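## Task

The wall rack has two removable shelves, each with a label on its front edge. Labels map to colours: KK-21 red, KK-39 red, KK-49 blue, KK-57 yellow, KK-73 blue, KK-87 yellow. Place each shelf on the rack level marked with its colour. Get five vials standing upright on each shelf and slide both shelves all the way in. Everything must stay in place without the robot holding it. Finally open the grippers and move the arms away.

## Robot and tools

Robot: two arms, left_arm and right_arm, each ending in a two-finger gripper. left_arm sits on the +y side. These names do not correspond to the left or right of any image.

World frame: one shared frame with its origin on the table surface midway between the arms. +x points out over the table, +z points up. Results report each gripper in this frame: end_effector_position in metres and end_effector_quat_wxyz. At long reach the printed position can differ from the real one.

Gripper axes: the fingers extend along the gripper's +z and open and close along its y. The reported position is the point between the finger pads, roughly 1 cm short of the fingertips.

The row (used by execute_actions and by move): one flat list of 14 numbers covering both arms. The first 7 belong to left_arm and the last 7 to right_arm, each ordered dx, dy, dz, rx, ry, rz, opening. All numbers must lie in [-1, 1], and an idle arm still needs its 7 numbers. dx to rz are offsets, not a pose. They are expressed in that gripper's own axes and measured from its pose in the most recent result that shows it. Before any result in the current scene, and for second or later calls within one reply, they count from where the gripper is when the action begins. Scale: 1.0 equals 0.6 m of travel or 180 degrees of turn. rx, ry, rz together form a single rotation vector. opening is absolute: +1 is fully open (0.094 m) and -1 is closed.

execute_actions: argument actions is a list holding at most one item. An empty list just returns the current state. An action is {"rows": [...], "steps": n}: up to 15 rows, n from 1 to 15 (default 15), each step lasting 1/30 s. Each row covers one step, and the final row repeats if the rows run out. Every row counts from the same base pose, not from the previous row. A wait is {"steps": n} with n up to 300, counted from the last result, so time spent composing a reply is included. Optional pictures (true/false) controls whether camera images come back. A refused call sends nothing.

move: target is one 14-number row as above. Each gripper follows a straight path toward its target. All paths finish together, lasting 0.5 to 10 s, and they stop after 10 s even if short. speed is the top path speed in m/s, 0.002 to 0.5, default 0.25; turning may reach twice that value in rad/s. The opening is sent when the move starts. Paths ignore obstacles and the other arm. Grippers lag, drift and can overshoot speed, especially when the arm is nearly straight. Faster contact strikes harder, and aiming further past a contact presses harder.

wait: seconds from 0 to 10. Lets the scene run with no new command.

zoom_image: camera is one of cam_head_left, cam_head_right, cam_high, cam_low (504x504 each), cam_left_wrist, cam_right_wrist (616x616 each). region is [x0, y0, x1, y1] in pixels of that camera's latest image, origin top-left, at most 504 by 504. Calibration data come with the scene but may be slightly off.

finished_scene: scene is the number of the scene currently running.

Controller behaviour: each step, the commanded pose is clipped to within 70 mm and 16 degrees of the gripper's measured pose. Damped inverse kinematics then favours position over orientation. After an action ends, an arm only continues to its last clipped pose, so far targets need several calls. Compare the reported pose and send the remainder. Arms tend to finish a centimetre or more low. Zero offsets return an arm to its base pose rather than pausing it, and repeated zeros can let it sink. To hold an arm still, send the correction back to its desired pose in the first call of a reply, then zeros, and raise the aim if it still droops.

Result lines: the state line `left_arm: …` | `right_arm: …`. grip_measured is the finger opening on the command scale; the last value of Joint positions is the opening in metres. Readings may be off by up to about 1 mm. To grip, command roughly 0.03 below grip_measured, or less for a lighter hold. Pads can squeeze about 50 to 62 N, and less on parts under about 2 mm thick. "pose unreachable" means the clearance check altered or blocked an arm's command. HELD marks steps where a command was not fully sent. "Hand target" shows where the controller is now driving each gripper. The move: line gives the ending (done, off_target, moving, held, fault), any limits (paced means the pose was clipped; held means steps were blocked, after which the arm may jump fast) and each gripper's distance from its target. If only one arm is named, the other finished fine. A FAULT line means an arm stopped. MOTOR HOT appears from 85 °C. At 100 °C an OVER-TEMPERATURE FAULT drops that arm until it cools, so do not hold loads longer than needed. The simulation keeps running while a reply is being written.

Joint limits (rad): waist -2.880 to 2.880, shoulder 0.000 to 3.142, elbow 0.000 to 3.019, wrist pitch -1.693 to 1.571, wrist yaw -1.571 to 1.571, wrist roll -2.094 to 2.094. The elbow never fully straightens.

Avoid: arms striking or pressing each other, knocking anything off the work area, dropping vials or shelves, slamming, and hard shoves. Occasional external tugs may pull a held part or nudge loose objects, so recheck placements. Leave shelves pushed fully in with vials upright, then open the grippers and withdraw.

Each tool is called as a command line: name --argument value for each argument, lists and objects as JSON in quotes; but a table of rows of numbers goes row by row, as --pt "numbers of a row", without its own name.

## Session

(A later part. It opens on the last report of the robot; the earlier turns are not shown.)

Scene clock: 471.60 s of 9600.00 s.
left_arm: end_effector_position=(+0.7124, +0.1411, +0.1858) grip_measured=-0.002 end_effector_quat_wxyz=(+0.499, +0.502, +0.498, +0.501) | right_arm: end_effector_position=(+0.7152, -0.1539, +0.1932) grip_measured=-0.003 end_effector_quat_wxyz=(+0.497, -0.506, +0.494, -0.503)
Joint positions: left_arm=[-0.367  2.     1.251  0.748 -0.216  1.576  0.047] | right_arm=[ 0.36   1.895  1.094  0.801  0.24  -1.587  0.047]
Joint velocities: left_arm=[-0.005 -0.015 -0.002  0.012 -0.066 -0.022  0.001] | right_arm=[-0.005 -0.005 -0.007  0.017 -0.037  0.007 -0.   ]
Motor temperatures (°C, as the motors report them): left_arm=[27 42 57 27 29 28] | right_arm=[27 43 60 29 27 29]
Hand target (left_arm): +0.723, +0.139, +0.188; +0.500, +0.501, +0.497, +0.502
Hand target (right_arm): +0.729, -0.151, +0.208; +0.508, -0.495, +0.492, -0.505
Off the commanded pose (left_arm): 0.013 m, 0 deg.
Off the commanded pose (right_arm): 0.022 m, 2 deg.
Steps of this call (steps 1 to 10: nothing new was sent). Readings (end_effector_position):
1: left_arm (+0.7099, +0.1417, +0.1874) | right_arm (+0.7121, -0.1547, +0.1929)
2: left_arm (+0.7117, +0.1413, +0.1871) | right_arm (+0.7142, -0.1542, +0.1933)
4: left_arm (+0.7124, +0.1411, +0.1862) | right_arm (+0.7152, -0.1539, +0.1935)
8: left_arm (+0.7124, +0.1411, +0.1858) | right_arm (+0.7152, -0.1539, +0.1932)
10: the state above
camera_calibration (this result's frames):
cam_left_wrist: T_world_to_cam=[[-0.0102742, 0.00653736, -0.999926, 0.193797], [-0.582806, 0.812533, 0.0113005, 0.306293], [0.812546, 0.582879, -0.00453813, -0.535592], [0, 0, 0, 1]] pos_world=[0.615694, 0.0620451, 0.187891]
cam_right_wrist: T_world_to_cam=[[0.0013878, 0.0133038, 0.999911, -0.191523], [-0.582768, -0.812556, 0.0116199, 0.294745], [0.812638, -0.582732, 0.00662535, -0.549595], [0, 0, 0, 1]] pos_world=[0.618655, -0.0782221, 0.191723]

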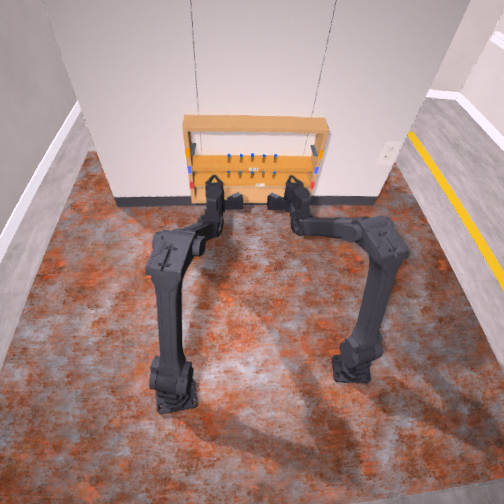

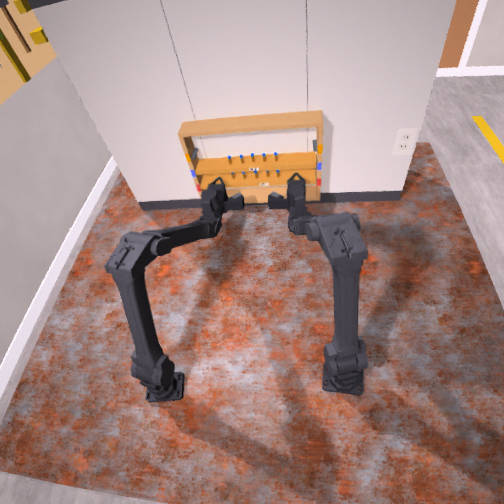

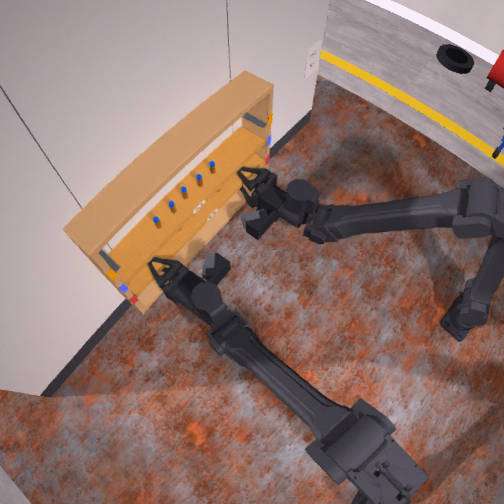

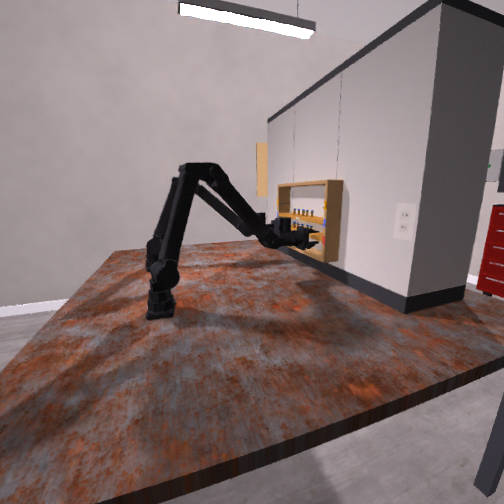

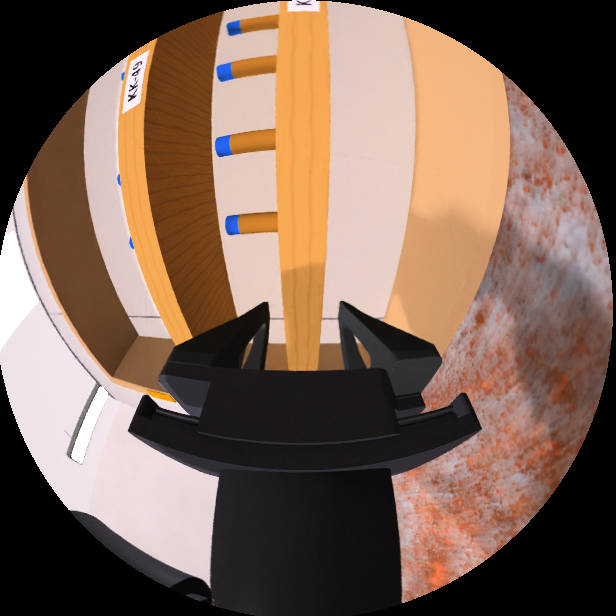

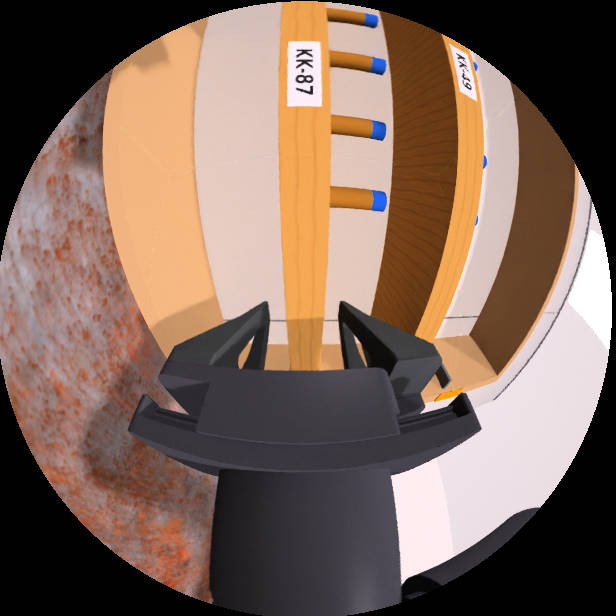

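execute_actions --actions '[{"rows":[[-0.0049,0.0066,0.02,-0.0025,0,-0.0006,-0.04,-0.0062,-0.0255,0.0273,0.0099,0,0.004,-0.04],[-0.0046,0.0096,0.0189,-0.0037,0,-0.0008,-0.1,-0.0059,-0.0287,0.0258,0.0112,0,0.004,-0.1],[-0.0043,0.0125,0.0179,-0.005,0,-0.0011,-0.17,-0.0056,-0.032,0.0243,0.0125,0,0.004,-0.17],[-0.004,0.0154,0.0168,-0.0062,0,-0.0014,-0.24,-0.0053,-0.0352,0.0228,0.0138,0,0.004,-0.24],[-0.0038,0.0184,0.0158,-0.0074,0,-0.0017,-0.31,-0.005,-0.0385,0.0213,0.0151,0,0.0042,-0.31],[-0.0035,0.0213,0.0147,-0.0087,0,-0.0019,-0.375,-0.0047,-0.0418,0.0197,0.0164,0,0.0044,-0.375],[-0.0032,0.0242,0.0137,-0.0099,0,-0.0022,-0.43,-0.0044,-0.045,0.0182,0.0177,0,0.0046,-0.43],[-0.0029,0.0271,0.0126,-0.0112,0,-0.0025,-0.475,-0.0041,-0.0483,0.0167,0.019,0,0.0049,-0.475],[-0.0026,0.0301,0.0116,-0.0124,0,-0.0027,-0.51,-0.0038,-0.0515,0.0152,0.0203,0,0.0051,-0.51],[-0.0023,0.033,0.0105,-0.0136,0,-0.003,-0.535,-0.0035,-0.0548,0.0137,0.0216,0,0.0054,-0.535],[-0.0023,0.033,0.0105,-0.0136,0,-0.003,-0.555,-0.0035,-0.0548,0.0137,0.0216,0,0.0054,-0.555],[-0.0023,0.033,0.0105,-0.0136,0,-0.003,-0.57,-0.0035,-0.0548,0.0137,0.0216,0,0.0054,-0.57],[-0.0023,0.033,0.0105,-0.0136,0,-0.003,-0.582,-0.0035,-0.0548,0.0137,0.0216,0,0.0054,-0.582],[-0.0023,0.033,0.0105,-0.0136,0,-0.003,-0.592,-0.0035,-0.0548,0.0137,0.0216,0,0.0054,-0.592],[-0.0023,0.033,0.0105,-0.0136,0,-0.003,-0.601,-0.0035,-0.0548,0.0137,0.0216,0,0.0054,-0.601]],"steps":15}]' --pictures false

execute_actions --actions '[{"rows":[[-0.0023,0.033,0.0105,-0.0136,0,-0.003,-0.61,-0.0035,-0.0548,0.0137,0.0216,0,0.0054,-0.61],[-0.0023,0.033,0.0105,-0.0136,0,-0.003,-0.618,-0.0035,-0.0548,0.0137,0.0216,0,0.0054,-0.618],[-0.0023,0.033,0.0105,-0.0136,0,-0.003,-0.626,-0.0035,-0.0548,0.0137,0.0216,0,0.0054,-0.626],[-0.0023,0.033,0.0105,-0.0136,0,-0.003,-0.634,-0.0035,-0.0548,0.0137,0.0216,0,0.0054,-0.634],[-0.0023,0.033,0.0105,-0.0136,0,-0.003,-0.643,-0.0035,-0.0548,0.0137,0.0216,0,0.0054,-0.643],[-0.0023,0.033,0.0105,-0.0136,0,-0.003,-0.652,-0.0035,-0.0548,0.0137,0.0216,0,0.0054,-0.652],[-0.0023,0.033,0.0105,-0.0136,0,-0.003,-0.66,-0.0035,-0.0548,0.0137,0.0216,0,0.0054,-0.66]],"steps":8}]' --pictures false

execute_actions --actions '[{"rows":[[-0.0022,0.0373,0.0099,-0.0147,0,-0.0032,-0.66,-0.0033,-0.0591,0.0129,0.0226,0,0.0056,-0.66],[-0.002,0.0427,0.0092,-0.0161,0,-0.0035,-0.66,-0.0031,-0.0644,0.0119,0.0239,0,0.006,-0.66],[-0.0019,0.0487,0.0084,-0.0176,0,-0.0039,-0.66,-0.0028,-0.0703,0.0108,0.0253,0,0.0063,-0.66],[-0.0017,0.0546,0.0076,-0.0191,0,-0.0042,-0.66,-0.0025,-0.0762,0.0097,0.0266,0,0.0066,-0.66],[-0.0016,0.06,0.0069,-0.0205,0,-0.0045,-0.66,-0.0023,-0.0816,0.0088,0.0279,0,0.007,-0.66],[-0.0014,0.0649,0.0063,-0.0217,0,-0.0048,-0.66,-0.002,-0.0864,0.0079,0.029,0,0.0072,-0.66],[-0.0013,0.0686,0.0057,-0.0226,0,-0.005,-0.66,-0.0019,-0.0901,0.0072,0.0299,0,0.0074,-0.66],[-0.0012,0.0719,0.0053,-0.0235,0,-0.0052,-0.66,-0.0017,-0.0933,0.0066,0.0307,0,0.0076,-0.66],[-0.0011,0.0746,0.005,-0.0241,0,-0.0053,-0.66,-0.0016,-0.096,0.0061,0.0313,0,0.0078,-0.66],[-0.0011,0.0773,0.0046,-0.0248,0,-0.0055,-0.66,-0.0015,-0.0987,0.0056,0.0319,0,0.0079,-0.66],[-0.001,0.0794,0.0043,-0.0254,0,-0.0056,-0.66,-0.0014,-0.1008,0.0052,0.0324,0,0.0081,-0.66],[-0.001,0.0816,0.004,-0.0259,0,-0.0057,-0.66,-0.0013,-0.103,0.0048,0.0329,0,0.0082,-0.66],[-0.0009,0.0838,0.0037,-0.0265,0,-0.0058,-0.66,-0.0012,-0.1051,0.0044,0.0334,0,0.0083,-0.66],[-0.0008,0.0854,0.0035,-0.0269,0,-0.0059,-0.66,-0.0011,-0.1067,0.0041,0.0338,0,0.0084,-0.66],[-0.0008,0.087,0.0033,-0.0273,0,-0.006,-0.66,-0.001,-0.1083,0.0038,0.0342,0,0.0085,-0.66]],"steps":15}]' --pictures false

execute_actions --actions '[{"steps":12}]'

Scene clock: 506.33 s of 9600.00 s.
left_arm: end_effector_position=(+0.7124, +0.1411, +0.1859) grip_measured=-0.594 end_effector_quat_wxyz=(+0.499, +0.502, +0.498, +0.501) | right_arm: end_effector_position=(+0.7152, -0.1539, +0.1932) grip_measured=-0.594 end_effector_quat_wxyz=(+0.497, -0.506, +0.494, -0.503)
Joint positions: left_arm=[-0.367  2.     1.251  0.748 -0.216  1.576  0.019] | right_arm=[ 0.36   1.895  1.094  0.801  0.24  -1.587  0.019]
Joint velocities: left_arm=[-0.015 -0.015 -0.012 -0.002  0.022 -0.081 -0.01 ] | right_arm=[-0.005 -0.005  0.007  0.022 -0.051  0.051 -0.01 ]
Motor temperatures (°C, as the motors report them): left_arm=[27 42 60 27 29 28] | right_arm=[27 44 63 29 27 29]
Hand target (left_arm): +0.718, +0.140, +0.206; +0.511, +0.489, +0.490, +0.509
Hand target (right_arm): +0.722, -0.152, +0.226; +0.518, -0.484, +0.482, -0.515
Off the commanded pose (left_arm): 0.021 m, 2 deg.
Off the commanded pose (right_arm): 0.034 m, 4 deg.
Steps of this call (steps 1 to 90: nothing new was sent; then 31.23 s passed at rest; steps 91 to 105: all 15 steps of this action). Readings (end_effector_position):
91: left_arm (+0.7124, +0.1411, +0.1858) | right_arm (+0.7152, -0.1539, +0.1932)
92: left_arm (+0.7124, +0.1411, +0.1858) | right_arm (+0.7152, -0.1539, +0.1932)
94: left_arm (+0.7124, +0.1411, +0.1858) | right_arm (+0.7152, -0.1539, +0.1932)
98: left_arm (+0.7124, +0.1411, +0.1858) | right_arm (+0.7152, -0.1539, +0.1932)
105: the state above

Scene clock: 506.60 s of 9600.00 s.
left_arm: end_effector_position=(+0.7124, +0.1411, +0.1859) grip_measured=-0.623 end_effector_quat_wxyz=(+0.499, +0.502, +0.498, +0.501) | right_arm: end_effector_position=(+0.7152, -0.1539, +0.1934) grip_measured=-0.623 end_effector_quat_wxyz=(+0.497, -0.506, +0.494, -0.503)
Joint positions: left_arm=[-0.367  2.     1.251  0.748 -0.216  1.576  0.018] | right_arm=[ 0.36   1.895  1.094  0.801  0.24  -1.587  0.018]
Joint velocities: left_arm=[-0.005 -0.015  0.012 -0.007 -0.007 -0.081  0.001] | right_arm=[ 0.005 -0.015 -0.012  0.007  0.051  0.022  0.   ]
Motor temperatures (°C, as the motors report them): left_arm=[27 42 60 27 29 28] | right_arm=[27 44 63 29 27 29]
Hand target (left_arm): +0.718, +0.140, +0.206; +0.511, +0.489, +0.490, +0.509
Hand target (right_arm): +0.722, -0.152, +0.226; +0.518, -0.484, +0.482, -0.515
Off the commanded pose (left_arm): 0.021 m, 3 deg.
Off the commanded pose (right_arm): 0.034 m, 4 deg.
Steps of this call (steps 1 to 8: all 8 steps of this action). Readings (end_effector_position):
1: left_arm (+0.7124, +0.1411, +0.1859) | right_arm (+0.7152, -0.1539, +0.1934)
2: left_arm (+0.7124, +0.1411, +0.1859) | right_arm (+0.7152, -0.1539, +0.1934)
4: left_arm (+0.7124, +0.1411, +0.1859) | right_arm (+0.7152, -0.1539, +0.1934)
8: the state above

Scene clock: 507.10 s of 9600.00 s.
left_arm: end_effector_position=(+0.7122, +0.1412, +0.1882) grip_measured=-0.623 end_effector_quat_wxyz=(+0.500, +0.501, +0.498, +0.501) | right_arm: end_effector_position=(+0.7151, -0.1540, +0.1950) grip_measured=-0.623 end_effector_quat_wxyz=(+0.498, -0.505, +0.494, -0.503)
Joint positions: left_arm=[-0.367  1.997  1.251  0.748 -0.216  1.577  0.018] | right_arm=[ 0.36   1.893  1.094  0.801  0.24  -1.587  0.018]
Joint velocities: left_arm=[-0.005 -0.015  0.007 -0.012 -0.007 -0.007  0.001] | right_arm=[-0.015 -0.005  0.002 -0.007 -0.007 -0.022 -0.   ]
Motor temperatures (°C, as the motors report them): left_arm=[27 42 60 27 29 28] | right_arm=[27 44 63 29 27 29]
Hand target (left_arm): +0.713, +0.141, +0.237; +0.524, +0.476, +0.481, +0.517
Hand target (right_arm): +0.715, -0.154, +0.257; +0.530, -0.471, +0.474, -0.522
Off the commanded pose (left_arm): 0.050 m, 5 deg.
Off the commanded pose (right_arm): 0.063 m, 6 deg.
Steps of this call (steps 1 to 15: all 15 steps of this action). Readings (end_effector_position):
1: left_arm (+0.7124, +0.1411, +0.1859) | right_arm (+0.7152, -0.1539, +0.1934)
2: left_arm (+0.7123, +0.1412, +0.1862) | right_arm (+0.7152, -0.1539, +0.1934)
4: left_arm (+0.7123, +0.1412, +0.1868) | right_arm (+0.7152, -0.1539, +0.1937)
8: left_arm (+0.7123, +0.1412, +0.1873) | right_arm (+0.7152, -0.1539, +0.1942)
15: the state above

Scene clock: 507.50 s of 9600.00 s.
left_arm: end_effector_position=(+0.7121, +0.1412, +0.1899) grip_measured=-0.623 end_effector_quat_wxyz=(+0.500, +0.501, +0.497, +0.502) | right_arm: end_effector_position=(+0.7150, -0.1540, +0.1963) grip_measured=-0.623 end_effector_quat_wxyz=(+0.499, -0.504, +0.494, -0.503)
Joint positions: left_arm=[-0.367  1.995  1.251  0.748 -0.216  1.578  0.018] | right_arm=[ 0.36   1.891  1.094  0.801  0.24  -1.587  0.018]
Joint velocities: left_arm=[-0.005 -0.005  0.002 -0.002 -0.081  0.022  0.001] | right_arm=[ 0.005 -0.015 -0.007  0.002 -0.007 -0.007  0.001]
Motor temperatures (°C, as the motors report them): left_arm=[27 42 60 27 29 28] | right_arm=[27 44 63 29 27 29]
Hand target (left_arm): +0.713, +0.141, +0.237; +0.524, +0.475, +0.481, +0.517
Hand target (right_arm): +0.715, -0.154, +0.257; +0.530, -0.471, +0.474, -0.522
Off the commanded pose (left_arm): 0.048 m, 5 deg.
Off the commanded pose (right_arm): 0.062 m, 6 deg.
Steps of this call (steps 1 to 12: nothing new was sent). Readings (end_effector_position):
1: left_arm (+0.7122, +0.1412, +0.1885) | right_arm (+0.7151, -0.1540, +0.1950)
2: left_arm (+0.7122, +0.1412, +0.1888) | right_arm (+0.7151, -0.1540, +0.1952)
4: left_arm (+0.7121, +0.1412, +0.1893) | right_arm (+0.7150, -0.1540, +0.1955)
8: left_arm (+0.7121, +0.1412, +0.1899) | right_arm (+0.7150, -0.1540, +0.1960)
12: the state above
camera_calibration (this result's frames):
cam_left_wrist: T_world_to_cam=[[-0.00468529, 0.00682494, -0.999966, 0.193829], [-0.582862, 0.812529, 0.00827662, 0.306634], [0.812557, 0.582881, 0.000171072, -0.536272], [0, 0, 0, 1]] pos_world=[0.615386, 0.0621107, 0.191377]
cam_right_wrist: T_world_to_cam=[[-0.00342137, 0.0120949, 0.999921, -0.191358], [-0.582814, -0.812567, 0.00783452, 0.295278], [0.812598, -0.582742, 0.00982918, -0.550044], [0, 0, 0, 1]] pos_world=[0.618402, -0.0782858, 0.194436]

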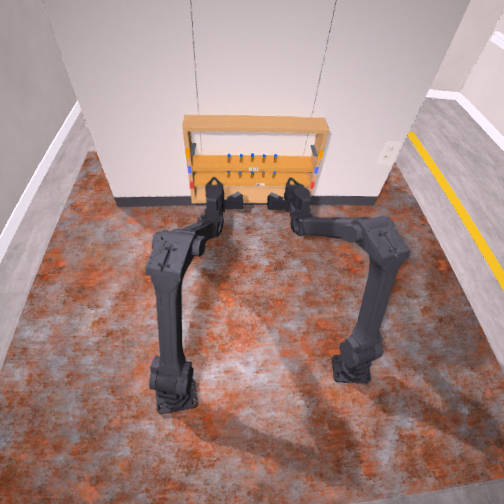

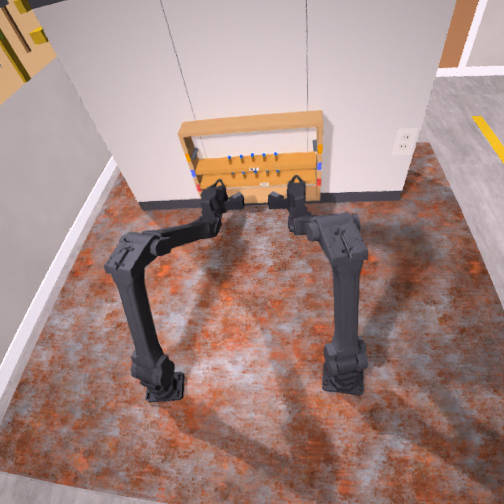

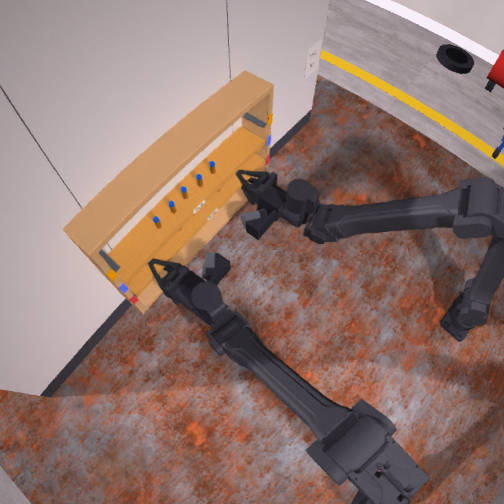

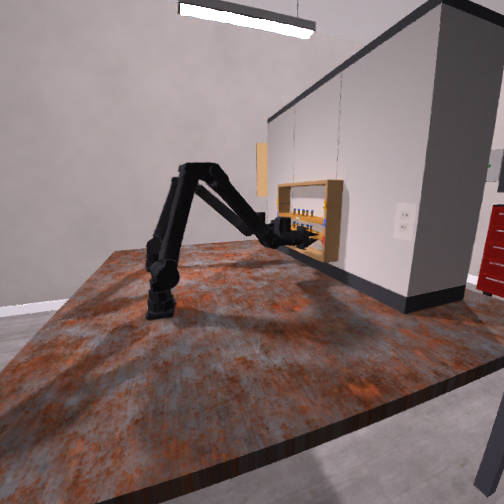

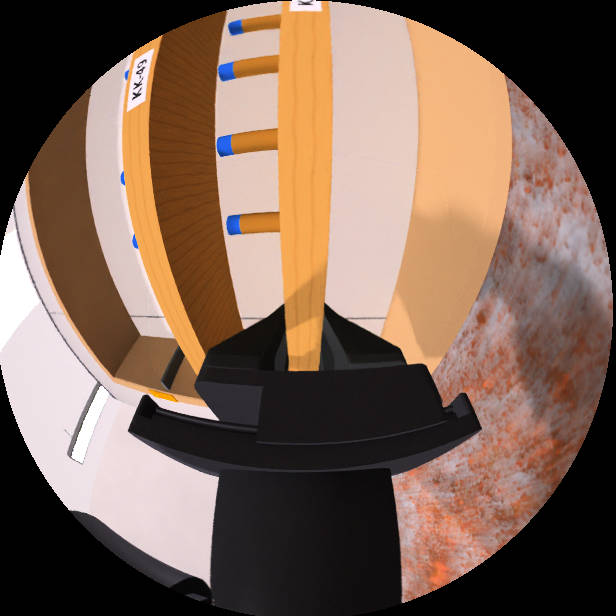

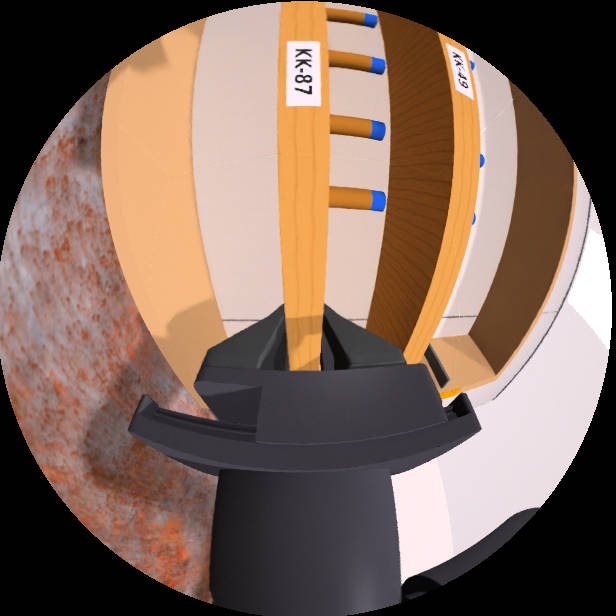

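execute_actions --actions '[{"rows":[[-0.0015,0.0805,0.0032,-0.0257,-0.0002,-0.0057,-0.66,-0.0017,-0.104,0.0036,0.0331,-0.0002,0.0082,-0.66],[-0.0022,0.0807,0.0015,-0.0257,-0.0004,-0.0057,-0.66,-0.0024,-0.1046,0.0019,0.0332,-0.0006,0.0083,-0.66],[-0.0031,0.0809,-0.0009,-0.0256,-0.0007,-0.0057,-0.66,-0.0032,-0.1052,-0.0005,0.0333,-0.0009,0.0083,-0.66],[-0.004,0.081,-0.004,-0.0256,-0.001,-0.0057,-0.66,-0.0041,-0.1057,-0.0037,0.0334,-0.0013,0.0083,-0.66],[-0.0049,0.0811,-0.0077,-0.0255,-0.0013,-0.0057,-0.66,-0.0049,-0.1062,-0.0074,0.0335,-0.0017,0.0084,-0.66],[-0.0057,0.0812,-0.0118,-0.0255,-0.0016,-0.0057,-0.66,-0.0057,-0.1066,-0.0116,0.0337,-0.002,0.0084,-0.66],[-0.0063,0.0812,-0.0162,-0.0254,-0.0018,-0.0057,-0.66,-0.0063,-0.107,-0.016,0.0338,-0.0023,0.0085,-0.66],[-0.0067,0.0812,-0.0205,-0.0254,-0.0019,-0.0057,-0.66,-0.0067,-0.1073,-0.0204,0.034,-0.0025,0.0085,-0.66],[-0.0067,0.0812,-0.0249,-0.0253,-0.0019,-0.0057,-0.66,-0.0067,-0.1076,-0.0248,0.0341,-0.0025,0.0086,-0.66],[-0.0067,0.0811,-0.0293,-0.0253,-0.0019,-0.0057,-0.66,-0.0067,-0.1079,-0.0292,0.0343,-0.0025,0.0086,-0.66],[-0.0067,0.0811,-0.0334,-0.0252,-0.0019,-0.0057,-0.66,-0.0067,-0.1081,-0.0334,0.0344,-0.0025,0.0087,-0.66],[-0.0067,0.081,-0.0373,-0.0252,-0.0019,-0.0057,-0.66,-0.0067,-0.1083,-0.0373,0.0345,-0.0025,0.0087,-0.66],[-0.0067,0.0809,-0.0404,-0.0251,-0.0019,-0.0057,-0.66,-0.0067,-0.1085,-0.0405,0.0347,-0.0025,0.0088,-0.66],[-0.0067,0.0808,-0.0428,-0.0251,-0.0019,-0.0057,-0.66,-0.0067,-0.1086,-0.0429,0.0348,-0.0025,0.0088,-0.66],[-0.0067,0.0808,-0.0443,-0.0251,-0.0019,-0.0057,-0.66,-0.0067,-0.1087,-0.0444,0.0348,-0.0025,0.0088,-0.66]],"steps":15}]' --pictures false

execute_actions --actions '[{"steps":7}]' --pictures false

execute_actions --actions '[{"rows":[[-0.0067,0.0671,-0.0025,-0.0257,-0.0019,-0.006,-0.66,-0.0067,-0.0931,-0.0024,0.0351,-0.0025,0.0091,-0.66],[-0.0067,0.067,-0.005,-0.0257,-0.0019,-0.006,-0.66,-0.0067,-0.0929,-0.0049,0.035,-0.0025,0.0091,-0.66],[-0.0067,0.0668,-0.0085,-0.0256,-0.0019,-0.006,-0.66,-0.0067,-0.0927,-0.0084,0.035,-0.0025,0.0091,-0.66],[-0.0067,0.0665,-0.0124,-0.0256,-0.0019,-0.006,-0.66,-0.0067,-0.0925,-0.0124,0.0349,-0.0025,0.0091,-0.66],[-0.0067,0.0662,-0.0169,-0.0255,-0.0019,-0.006,-0.66,-0.0067,-0.0922,-0.0168,0.0348,-0.0025,0.0091,-0.66],[-0.0067,0.066,-0.0214,-0.0255,-0.0019,-0.006,-0.66,-0.0067,-0.0919,-0.0213,0.0347,-0.0025,0.0091,-0.66],[-0.0067,0.0657,-0.0259,-0.0254,-0.0019,-0.006,-0.66,-0.0067,-0.0916,-0.0258,0.0347,-0.0025,0.0091,-0.66],[-0.0067,0.0654,-0.0303,-0.0253,-0.0019,-0.006,-0.66,-0.0067,-0.0913,-0.0303,0.0346,-0.0025,0.0091,-0.66],[-0.0067,0.0652,-0.0348,-0.0253,-0.0019,-0.006,-0.66,-0.0067,-0.091,-0.0348,0.0345,-0.0025,0.0091,-0.66],[-0.0067,0.0649,-0.0393,-0.0252,-0.0019,-0.006,-0.66,-0.0067,-0.0907,-0.0392,0.0344,-0.0025,0.0091,-0.66],[-0.0067,0.0647,-0.0432,-0.0252,-0.0019,-0.006,-0.66,-0.0067,-0.0905,-0.0432,0.0343,-0.0025,0.0091,-0.66],[-0.0067,0.0644,-0.0467,-0.0251,-0.0019,-0.006,-0.66,-0.0067,-0.0903,-0.0467,0.0343,-0.0025,0.0091,-0.66],[-0.0067,0.0643,-0.0492,-0.0251,-0.0019,-0.006,-0.66,-0.0067,-0.0901,-0.0492,0.0342,-0.0025,0.0091,-0.66],[-0.0067,0.0642,-0.0507,-0.0251,-0.0019,-0.006,-0.66,-0.0067,-0.09,-0.0507,0.0342,-0.0025,0.0091,-0.66]],"steps":15}]' --pictures false

execute_actions --actions '[{"steps":6}]' --pictures false

execute_actions --actions '[{"rows":[[-0.0067,0.0621,-0.0023,-0.0243,-0.0019,-0.006,-0.66,-0.0067,-0.087,-0.0023,0.0331,-0.0025,0.009,-0.66],[-0.0067,0.0627,-0.0048,-0.024,-0.0019,-0.0059,-0.66,-0.0067,-0.0876,-0.0048,0.0328,-0.0025,0.0089,-0.66],[-0.0067,0.0636,-0.0083,-0.0236,-0.0019,-0.0058,-0.66,-0.0067,-0.0884,-0.0083,0.0323,-0.0025,0.0088,-0.66],[-0.0067,0.0646,-0.0123,-0.0231,-0.0019,-0.0057,-0.66,-0.0067,-0.0894,-0.0123,0.0318,-0.0025,0.0087,-0.66],[-0.0067,0.0658,-0.0168,-0.0226,-0.0019,-0.0056,-0.66,-0.0067,-0.0904,-0.0168,0.0312,-0.0025,0.0085,-0.66],[-0.0067,0.0669,-0.0213,-0.0221,-0.0019,-0.0055,-0.66,-0.0067,-0.0915,-0.0213,0.0306,-0.0025,0.0084,-0.66],[-0.0067,0.0681,-0.0258,-0.0216,-0.0019,-0.0054,-0.66,-0.0067,-0.0925,-0.0258,0.0301,-0.0025,0.0083,-0.66],[-0.0067,0.0693,-0.0303,-0.021,-0.0019,-0.0052,-0.66,-0.0067,-0.0935,-0.0303,0.0295,-0.0025,0.0081,-0.66],[-0.0067,0.0704,-0.0348,-0.0205,-0.0019,-0.0051,-0.66,-0.0067,-0.0946,-0.0348,0.0289,-0.0025,0.008,-0.66],[-0.0067,0.0716,-0.0393,-0.02,-0.0019,-0.005,-0.66,-0.0067,-0.0956,-0.0393,0.0283,-0.0025,0.0078,-0.66],[-0.0067,0.0726,-0.0433,-0.0195,-0.0019,-0.0049,-0.66,-0.0067,-0.0966,-0.0433,0.0278,-0.0025,0.0077,-0.66],[-0.0067,0.0735,-0.0468,-0.0191,-0.0019,-0.0048,-0.66,-0.0067,-0.0974,-0.0468,0.0273,-0.0025,0.0076,-0.66],[-0.0067,0.0741,-0.0493,-0.0188,-0.0019,-0.0047,-0.66,-0.0067,-0.098,-0.0493,0.027,-0.0025,0.0075,-0.66],[-0.0067,0.0745,-0.0508,-0.0186,-0.0019,-0.0047,-0.66,-0.0067,-0.0983,-0.0508,0.0268,-0.0025,0.0075,-0.66]],"steps":15}]' --pictures false

execute_actions --actions '[{"steps":9}]'

Scene clock: 548.47 s of 9600.00 s.
left_arm: end_effector_position=(+0.6907, +0.1413, +0.1939) grip_measured=-0.623 end_effector_quat_wxyz=(+0.497, +0.504, +0.498, +0.500) | right_arm: end_effector_position=(+0.6944, -0.1546, +0.2004) grip_measured=-0.623 end_effector_quat_wxyz=(+0.498, -0.507, +0.494, -0.501)
Joint positions: left_arm=[-0.375  1.943  1.183  0.754 -0.223  1.579  0.018] | right_arm=[ 0.368  1.841  1.032  0.807  0.244 -1.587  0.018]
Joint velocities: left_arm=[-0.044 -0.112 -0.159  0.046 -0.066  0.022 -0.001] | right_arm=[ 0.024 -0.151 -0.168  0.056  0.051  0.037 -0.   ]
Motor temperatures (°C, as the motors report them): left_arm=[27 46 58 27 29 28] | right_arm=[27 48 60 29 27 29]
Hand target (left_arm): +0.686, +0.138, +0.237; +0.525, +0.478, +0.480, +0.516
Hand target (right_arm): +0.688, -0.151, +0.259; +0.534, -0.471, +0.471, -0.521
Off the commanded pose (left_arm): 0.045 m, 5 deg.
Off the commanded pose (right_arm): 0.062 m, 7 deg.
Steps of this call (steps 1 to 90: nothing new was sent; then 37.47 s passed at rest; steps 91 to 105: all 15 steps of this action). Readings (end_effector_position):
91: left_arm (+0.7121, +0.1412, +0.1899) | right_arm (+0.7150, -0.1540, +0.1963)
92: left_arm (+0.7121, +0.1412, +0.1899) | right_arm (+0.7150, -0.1540, +0.1963)
94: left_arm (+0.7120, +0.1412, +0.1905) | right_arm (+0.7149, -0.1540, +0.1968)
98: left_arm (+0.7077, +0.1414, +0.1923) | right_arm (+0.7115, -0.1540, +0.1989)
105: the state above

Scene clock: 548.70 s of 9600.00 s.
left_arm: end_effector_position=(+0.6877, +0.1409, +0.1962) grip_measured=-0.623 end_effector_quat_wxyz=(+0.498, +0.503, +0.497, +0.501) | right_arm: end_effector_position=(+0.6913, -0.1548, +0.2027) grip_measured=-0.623 end_effector_quat_wxyz=(+0.499, -0.506, +0.493, -0.502)
Joint positions: left_arm=[-0.376  1.935  1.174  0.759 -0.224  1.579  0.018] | right_arm=[ 0.369  1.832  1.024  0.811  0.245 -1.587  0.018]
Joint velocities: left_arm=[-0.005  0.005 -0.002 -0.002  0.007 -0.037 -0.001] | right_arm=[ 0.005 -0.005 -0.012  0.022  0.037 -0.037 -0.   ]
Motor temperatures (°C, as the motors report them): left_arm=[27 46 58 27 29 28] | right_arm=[27 48 60 29 27 29]
Hand target (left_arm): +0.686, +0.137, +0.237; +0.525, +0.478, +0.480, +0.516
Hand target (right_arm): +0.688, -0.151, +0.259; +0.534, -0.471, +0.471, -0.521
Off the commanded pose (left_arm): 0.042 m, 5 deg.
Off the commanded pose (right_arm): 0.059 m, 7 deg.
Steps of this call (steps 1 to 7: nothing new was sent). Readings (end_effector_position):
1: left_arm (+0.6892, +0.1412, +0.1946) | right_arm (+0.6927, -0.1546, +0.2007)
2: left_arm (+0.6882, +0.1411, +0.1949) | right_arm (+0.6918, -0.1546, +0.2013)
4: left_arm (+0.6877, +0.1409, +0.1959) | right_arm (+0.6913, -0.1548, +0.2026)
7: the state above

Scene clock: 549.20 s of 9600.00 s.
left_arm: end_effector_position=(+0.6607, +0.1406, +0.1900) grip_measured=-0.623 end_effector_quat_wxyz=(+0.495, +0.508, +0.500, +0.498) | right_arm: end_effector_position=(+0.6647, -0.1555, +0.1960) grip_measured=-0.623 end_effector_quat_wxyz=(+0.496, -0.510, +0.495, -0.499)
Joint positions: left_arm=[-0.388  1.891  1.087  0.788 -0.234  1.579  0.018] | right_arm=[ 0.38   1.791  0.942  0.84   0.253 -1.587  0.018]
Joint velocities: left_arm=[-0.024 -0.103 -0.125  0.046 -0.081  0.022  0.001] | right_arm=[ 0.015 -0.103 -0.12   0.037 -0.022 -0.037 -0.001]
Motor temperatures (°C, as the motors report them): left_arm=[27 46 58 27 29 28] | right_arm=[27 48 60 29 27 29]
Hand target (left_arm): +0.657, +0.137, +0.234; +0.524, +0.480, +0.481, +0.514
Hand target (right_arm): +0.660, -0.152, +0.254; +0.534, -0.473, +0.471, -0.519
Off the commanded pose (left_arm): 0.045 m, 5 deg.
Off the commanded pose (right_arm): 0.061 m, 7 deg.
Steps of this call (steps 1 to 15: all 15 steps of this action). Readings (end_effector_position):
1: left_arm (+0.6877, +0.1409, +0.1962) | right_arm (+0.6913, -0.1547, +0.2027)
2: left_arm (+0.6877, +0.1409, +0.1962) | right_arm (+0.6913, -0.1547, +0.2028)
4: left_arm (+0.6868, +0.1411, +0.1960) | right_arm (+0.6906, -0.1549, +0.2025)
8: left_arm (+0.6783, +0.1412, +0.1926) | right_arm (+0.6826, -0.1548, +0.1986)
15: the state above

Scene clock: 549.40 s of 9600.00 s.
left_arm: end_effector_position=(+0.6589, +0.1406, +0.1946) grip_measured=-0.623 end_effector_quat_wxyz=(+0.497, +0.505, +0.498, +0.500) | right_arm: end_effector_position=(+0.6628, -0.1559, +0.2005) grip_measured=-0.623 end_effector_quat_wxyz=(+0.499, -0.507, +0.493, -0.501)
Joint positions: left_arm=[-0.388  1.882  1.083  0.793 -0.235  1.579  0.018] | right_arm=[ 0.38   1.782  0.937  0.843  0.254 -1.587  0.018]
Joint velocities: left_arm=[-0.005 -0.015 -0.002  0.012 -0.007 -0.081 -0.001] | right_arm=[-0.005 -0.015  0.007 -0.002 -0.007  0.022 -0.   ]
Motor temperatures (°C, as the motors report them): left_arm=[27 46 58 27 29 28] | right_arm=[27 48 60 29 27 29]
Hand target (left_arm): +0.657, +0.137, +0.234; +0.524, +0.480, +0.481, +0.514
Hand target (right_arm): +0.660, -0.152, +0.254; +0.534, -0.473, +0.471, -0.519
Off the commanded pose (left_arm): 0.040 m, 5 deg.
Off the commanded pose (right_arm): 0.056 m, 7 deg.
Steps of this call (steps 1 to 6: nothing new was sent). Readings (end_effector_position):
1: left_arm (+0.6597, +0.1407, +0.1909) | right_arm (+0.6636, -0.1556, +0.1967)
2: left_arm (+0.6591, +0.1405, +0.1916) | right_arm (+0.6630, -0.1558, +0.1975)
4: left_arm (+0.6590, +0.1406, +0.1935) | right_arm (+0.6629, -0.1558, +0.1996)
6: the state above

Scene clock: 549.90 s of 9600.00 s.
left_arm: end_effector_position=(+0.6322, +0.1398, +0.2043) grip_measured=-0.623 end_effector_quat_wxyz=(+0.496, +0.507, +0.499, +0.498) | right_arm: end_effector_position=(+0.6360, -0.1567, +0.2097) grip_measured=-0.623 end_effector_quat_wxyz=(+0.499, -0.508, +0.493, -0.500)
Joint positions: left_arm=[-0.402  1.811  1.007  0.793 -0.247  1.579  0.018] | right_arm=[ 0.393  1.71   0.864  0.844  0.264 -1.586  0.018]
Joint velocities: left_arm=[-0.024 -0.2   -0.076 -0.002 -0.022 -0.051 -0.   ] | right_arm=[ 0.015 -0.2   -0.09  -0.022 -0.007  0.037  0.   ]
Motor temperatures (°C, as the motors report them): left_arm=[27 46 58 27 29 28] | right_arm=[27 48 60 29 27 29]
Hand target (left_arm): +0.629, +0.137, +0.239; +0.517, +0.488, +0.485, +0.509
Hand target (right_arm): +0.632, -0.153, +0.258; +0.527, -0.482, +0.476, -0.513
Off the commanded pose (left_arm): 0.036 m, 4 deg.
Off the commanded pose (right_arm): 0.050 m, 5 deg.
Steps of this call (steps 1 to 15: all 15 steps of this action). Readings (end_effector_position):
1: left_arm (+0.6589, +0.1406, +0.1946) | right_arm (+0.6628, -0.1559, +0.2006)
2: left_arm (+0.6589, +0.1406, +0.1949) | right_arm (+0.6628, -0.1559, +0.2006)
4: left_arm (+0.6579, +0.1405, +0.1941) | right_arm (+0.6619, -0.1558, +0.2000)
8: left_arm (+0.6493, +0.1403, +0.1927) | right_arm (+0.6539, -0.1562, +0.1988)
15: the state above

Scene clock: 550.20 s of 9600.00 s.
left_arm: end_effector_position=(+0.6303, +0.1398, +0.2129) grip_measured=-0.623 end_effector_quat_wxyz=(+0.500, +0.503, +0.496, +0.501) | right_arm: end_effector_position=(+0.6340, -0.1569, +0.2182) grip_measured=-0.623 end_effector_quat_wxyz=(+0.503, -0.504, +0.491, -0.502)
Joint positions: left_arm=[-0.402  1.796  1.005  0.793 -0.247  1.58   0.018] | right_arm=[ 0.394  1.694  0.862  0.844  0.265 -1.586  0.018]
Joint velocities: left_arm=[ 0.005 -0.015 -0.012 -0.012 -0.037 -0.066 -0.001] | right_arm=[-0.015 -0.015  0.012  0.007  0.037 -0.007  0.   ]
Motor temperatures (°C, as the motors report them): left_arm=[27 46 58 27 29 28] | right_arm=[27 48 60 29 27 29]
Hand target (left_arm): +0.629, +0.137, +0.239; +0.517, +0.488, +0.485, +0.509
Hand target (right_arm): +0.632, -0.153, +0.258; +0.527, -0.482, +0.476, -0.513
Off the commanded pose (left_arm): 0.027 m, 3 deg.
Off the commanded pose (right_arm): 0.042 m, 4 deg.
Steps of this call (steps 1 to 9: nothing new was sent). Readings (end_effector_position):
1: left_arm (+0.6312, +0.1399, +0.2068) | right_arm (+0.6350, -0.1569, +0.2123)
2: left_arm (+0.6308, +0.1397, +0.2091) | right_arm (+0.6346, -0.1570, +0.2147)
4: left_arm (+0.6304, +0.1398, +0.2122) | right_arm (+0.6341, -0.1569, +0.2177)
8: left_arm (+0.6303, +0.1398, +0.2129) | right_arm (+0.6340, -0.1569, +0.2182)
9: the state above
camera_calibration (this result's frames):
cam_left_wrist: T_world_to_cam=[[-0.00725478, 0.00967934, -0.999927, 0.217708], [-0.579115, 0.815156, 0.0120924, 0.25639], [0.815213, 0.579161, -0.000308328, -0.470097], [0, 0, 0, 1]] pos_world=[0.533288, 0.0611569, 0.214446]
cam_right_wrist: T_world_to_cam=[[-0.0104382, 0.00843475, 0.99991, -0.209603], [-0.575994, -0.817453, 0.000882758, 0.242001], [0.817387, -0.575933, 0.0133911, -0.488938], [0, 0, 0, 1]] pos_world=[0.536855, -0.082003, 0.215918]

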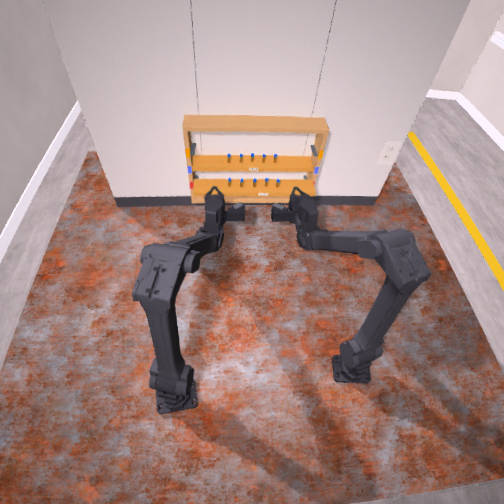

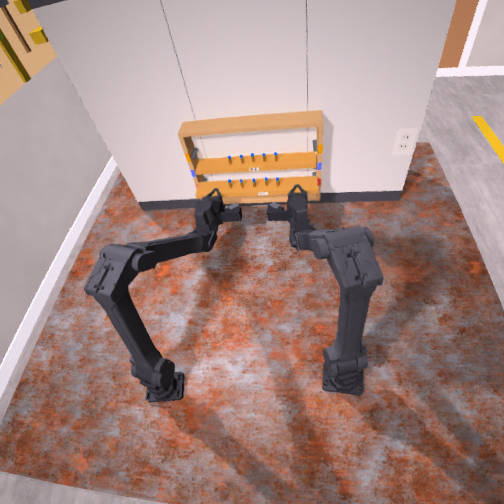

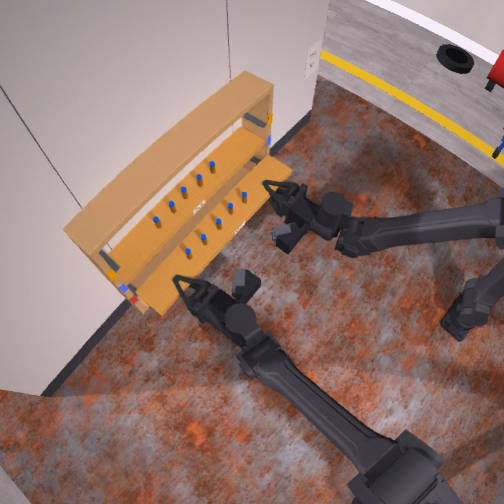

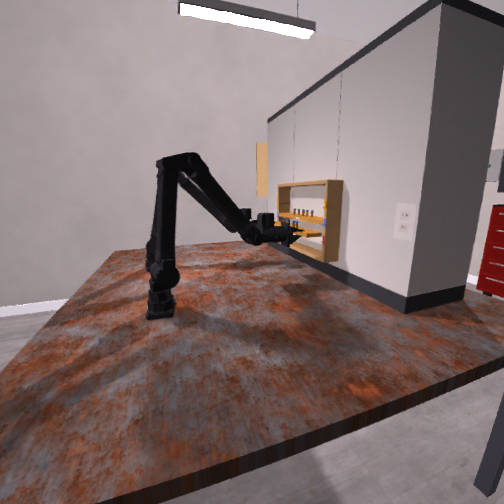

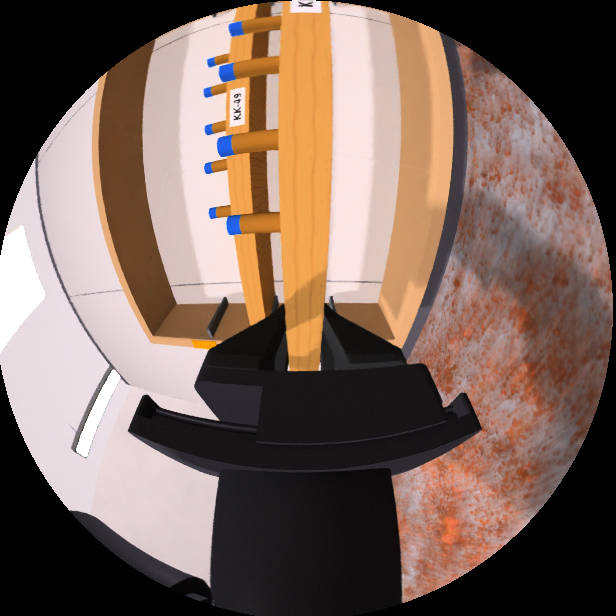

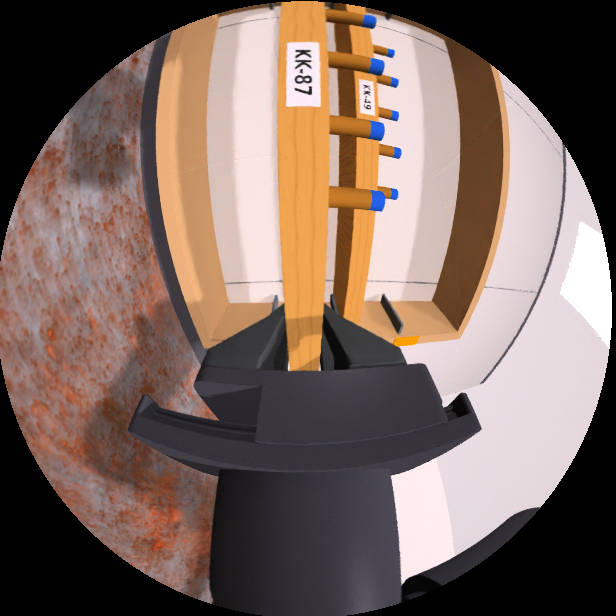

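execute_actions --actions '[]'

Scene clock: 563.87 s of 9600.00 s.
left_arm: end_effector_position=(+0.6303, +0.1398, +0.2129) grip_measured=-0.623 end_effector_quat_wxyz=(+0.500, +0.504, +0.496, +0.501) | right_arm: end_effector_position=(+0.6340, -0.1569, +0.2182) grip_measured=-0.623 end_effector_quat_wxyz=(+0.503, -0.504, +0.491, -0.502)
Joint positions: left_arm=[-0.402  1.796  1.005  0.793 -0.247  1.58   0.018] | right_arm=[ 0.394  1.694  0.862  0.844  0.265 -1.586  0.018]
Joint velocities: left_arm=[ 0.015 -0.005  0.007  0.002 -0.081  0.066 -0.   ] | right_arm=[-0.015 -0.015 -0.012  0.012 -0.022  0.066  0.   ]
Motor temperatures (°C, as the motors report them): left_arm=[27 44 56 27 29 28] | right_arm=[27 47 59 29 27 29]
Hand target (left_arm): +0.629, +0.137, +0.239; +0.517, +0.488, +0.485, +0.509
Hand target (right_arm): +0.632, -0.153, +0.258; +0.527, -0.482, +0.476, -0.513
Off the commanded pose (left_arm): 0.027 m, 3 deg.
Off the commanded pose (right_arm): 0.042 m, 4 deg.
Steps of this call (steps 1 to 90: nothing new was sent; then 10.67 s passed at rest). Readings (end_effector_position):
1: left_arm (+0.6303, +0.1398, +0.2129) | right_arm (+0.6340, -0.1569, +0.2182)
2: left_arm (+0.6303, +0.1398, +0.2129) | right_arm (+0.6340, -0.1569, +0.2182)
4: left_arm (+0.6303, +0.1398, +0.2129) | right_arm (+0.6340, -0.1569, +0.2182)
8: left_arm (+0.6303, +0.1398, +0.2129) | right_arm (+0.6340, -0.1569, +0.2182)
90: the state above
camera_calibration (this result's frames):
cam_left_wrist: T_world_to_cam=[[-0.00725237, 0.0100608, -0.999923, 0.217652], [-0.579116, 0.815151, 0.012402, 0.256325], [0.815213, 0.579161, -0.0000854234, -0.470145], [0, 0, 0, 1]] pos_world=[0.533288, 0.0611563, 0.214416]
cam_right_wrist: T_world_to_cam=[[-0.0104382, 0.00843475, 0.99991, -0.209603], [-0.575994, -0.817453, 0.000882758, 0.242001], [0.817387, -0.575933, 0.0133911, -0.488938], [0, 0, 0, 1]] pos_world=[0.536855, -0.082003, 0.215918]

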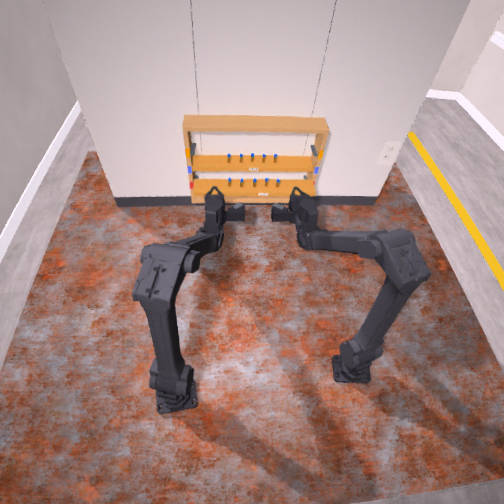

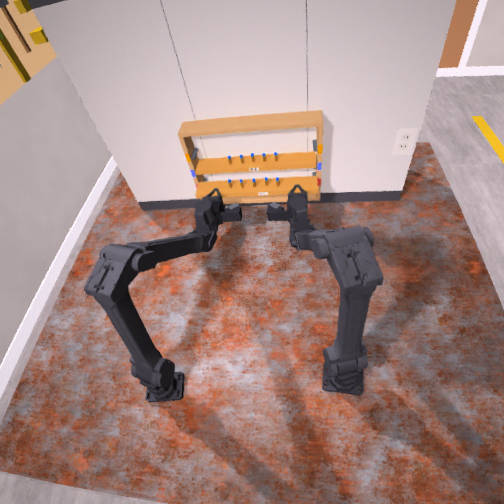

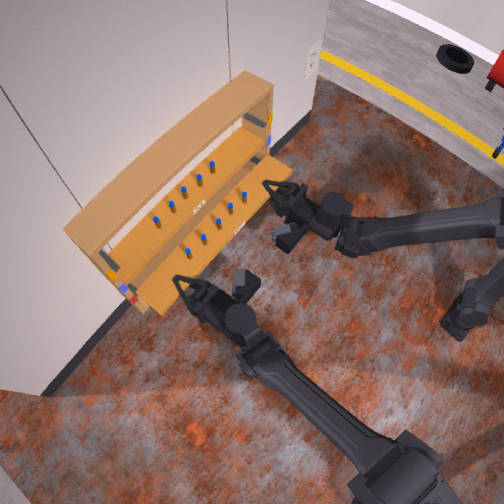

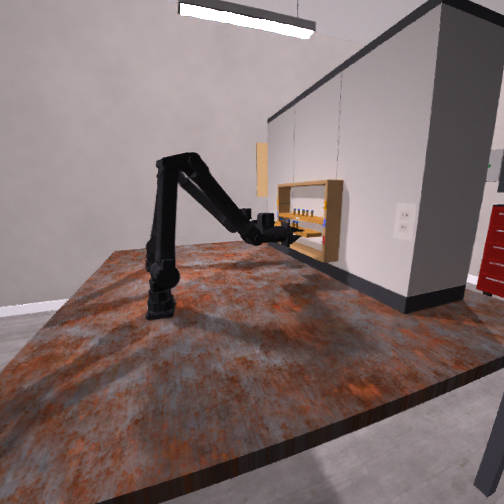

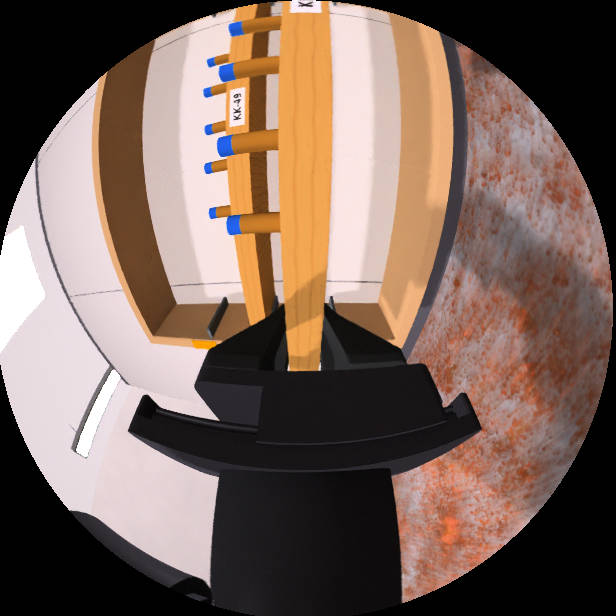

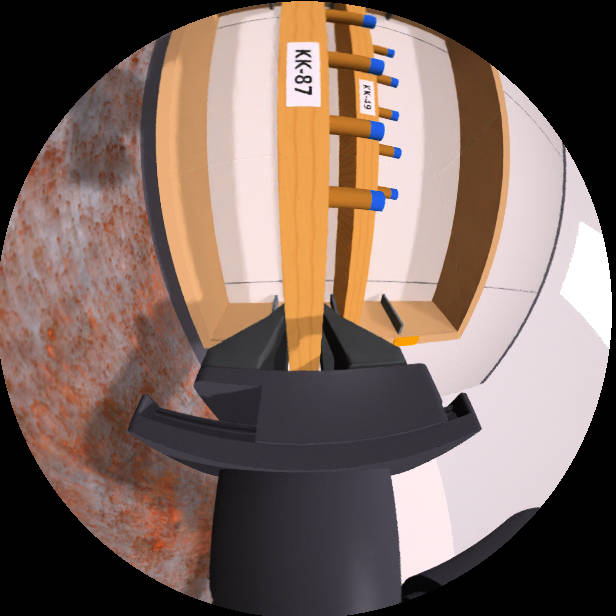

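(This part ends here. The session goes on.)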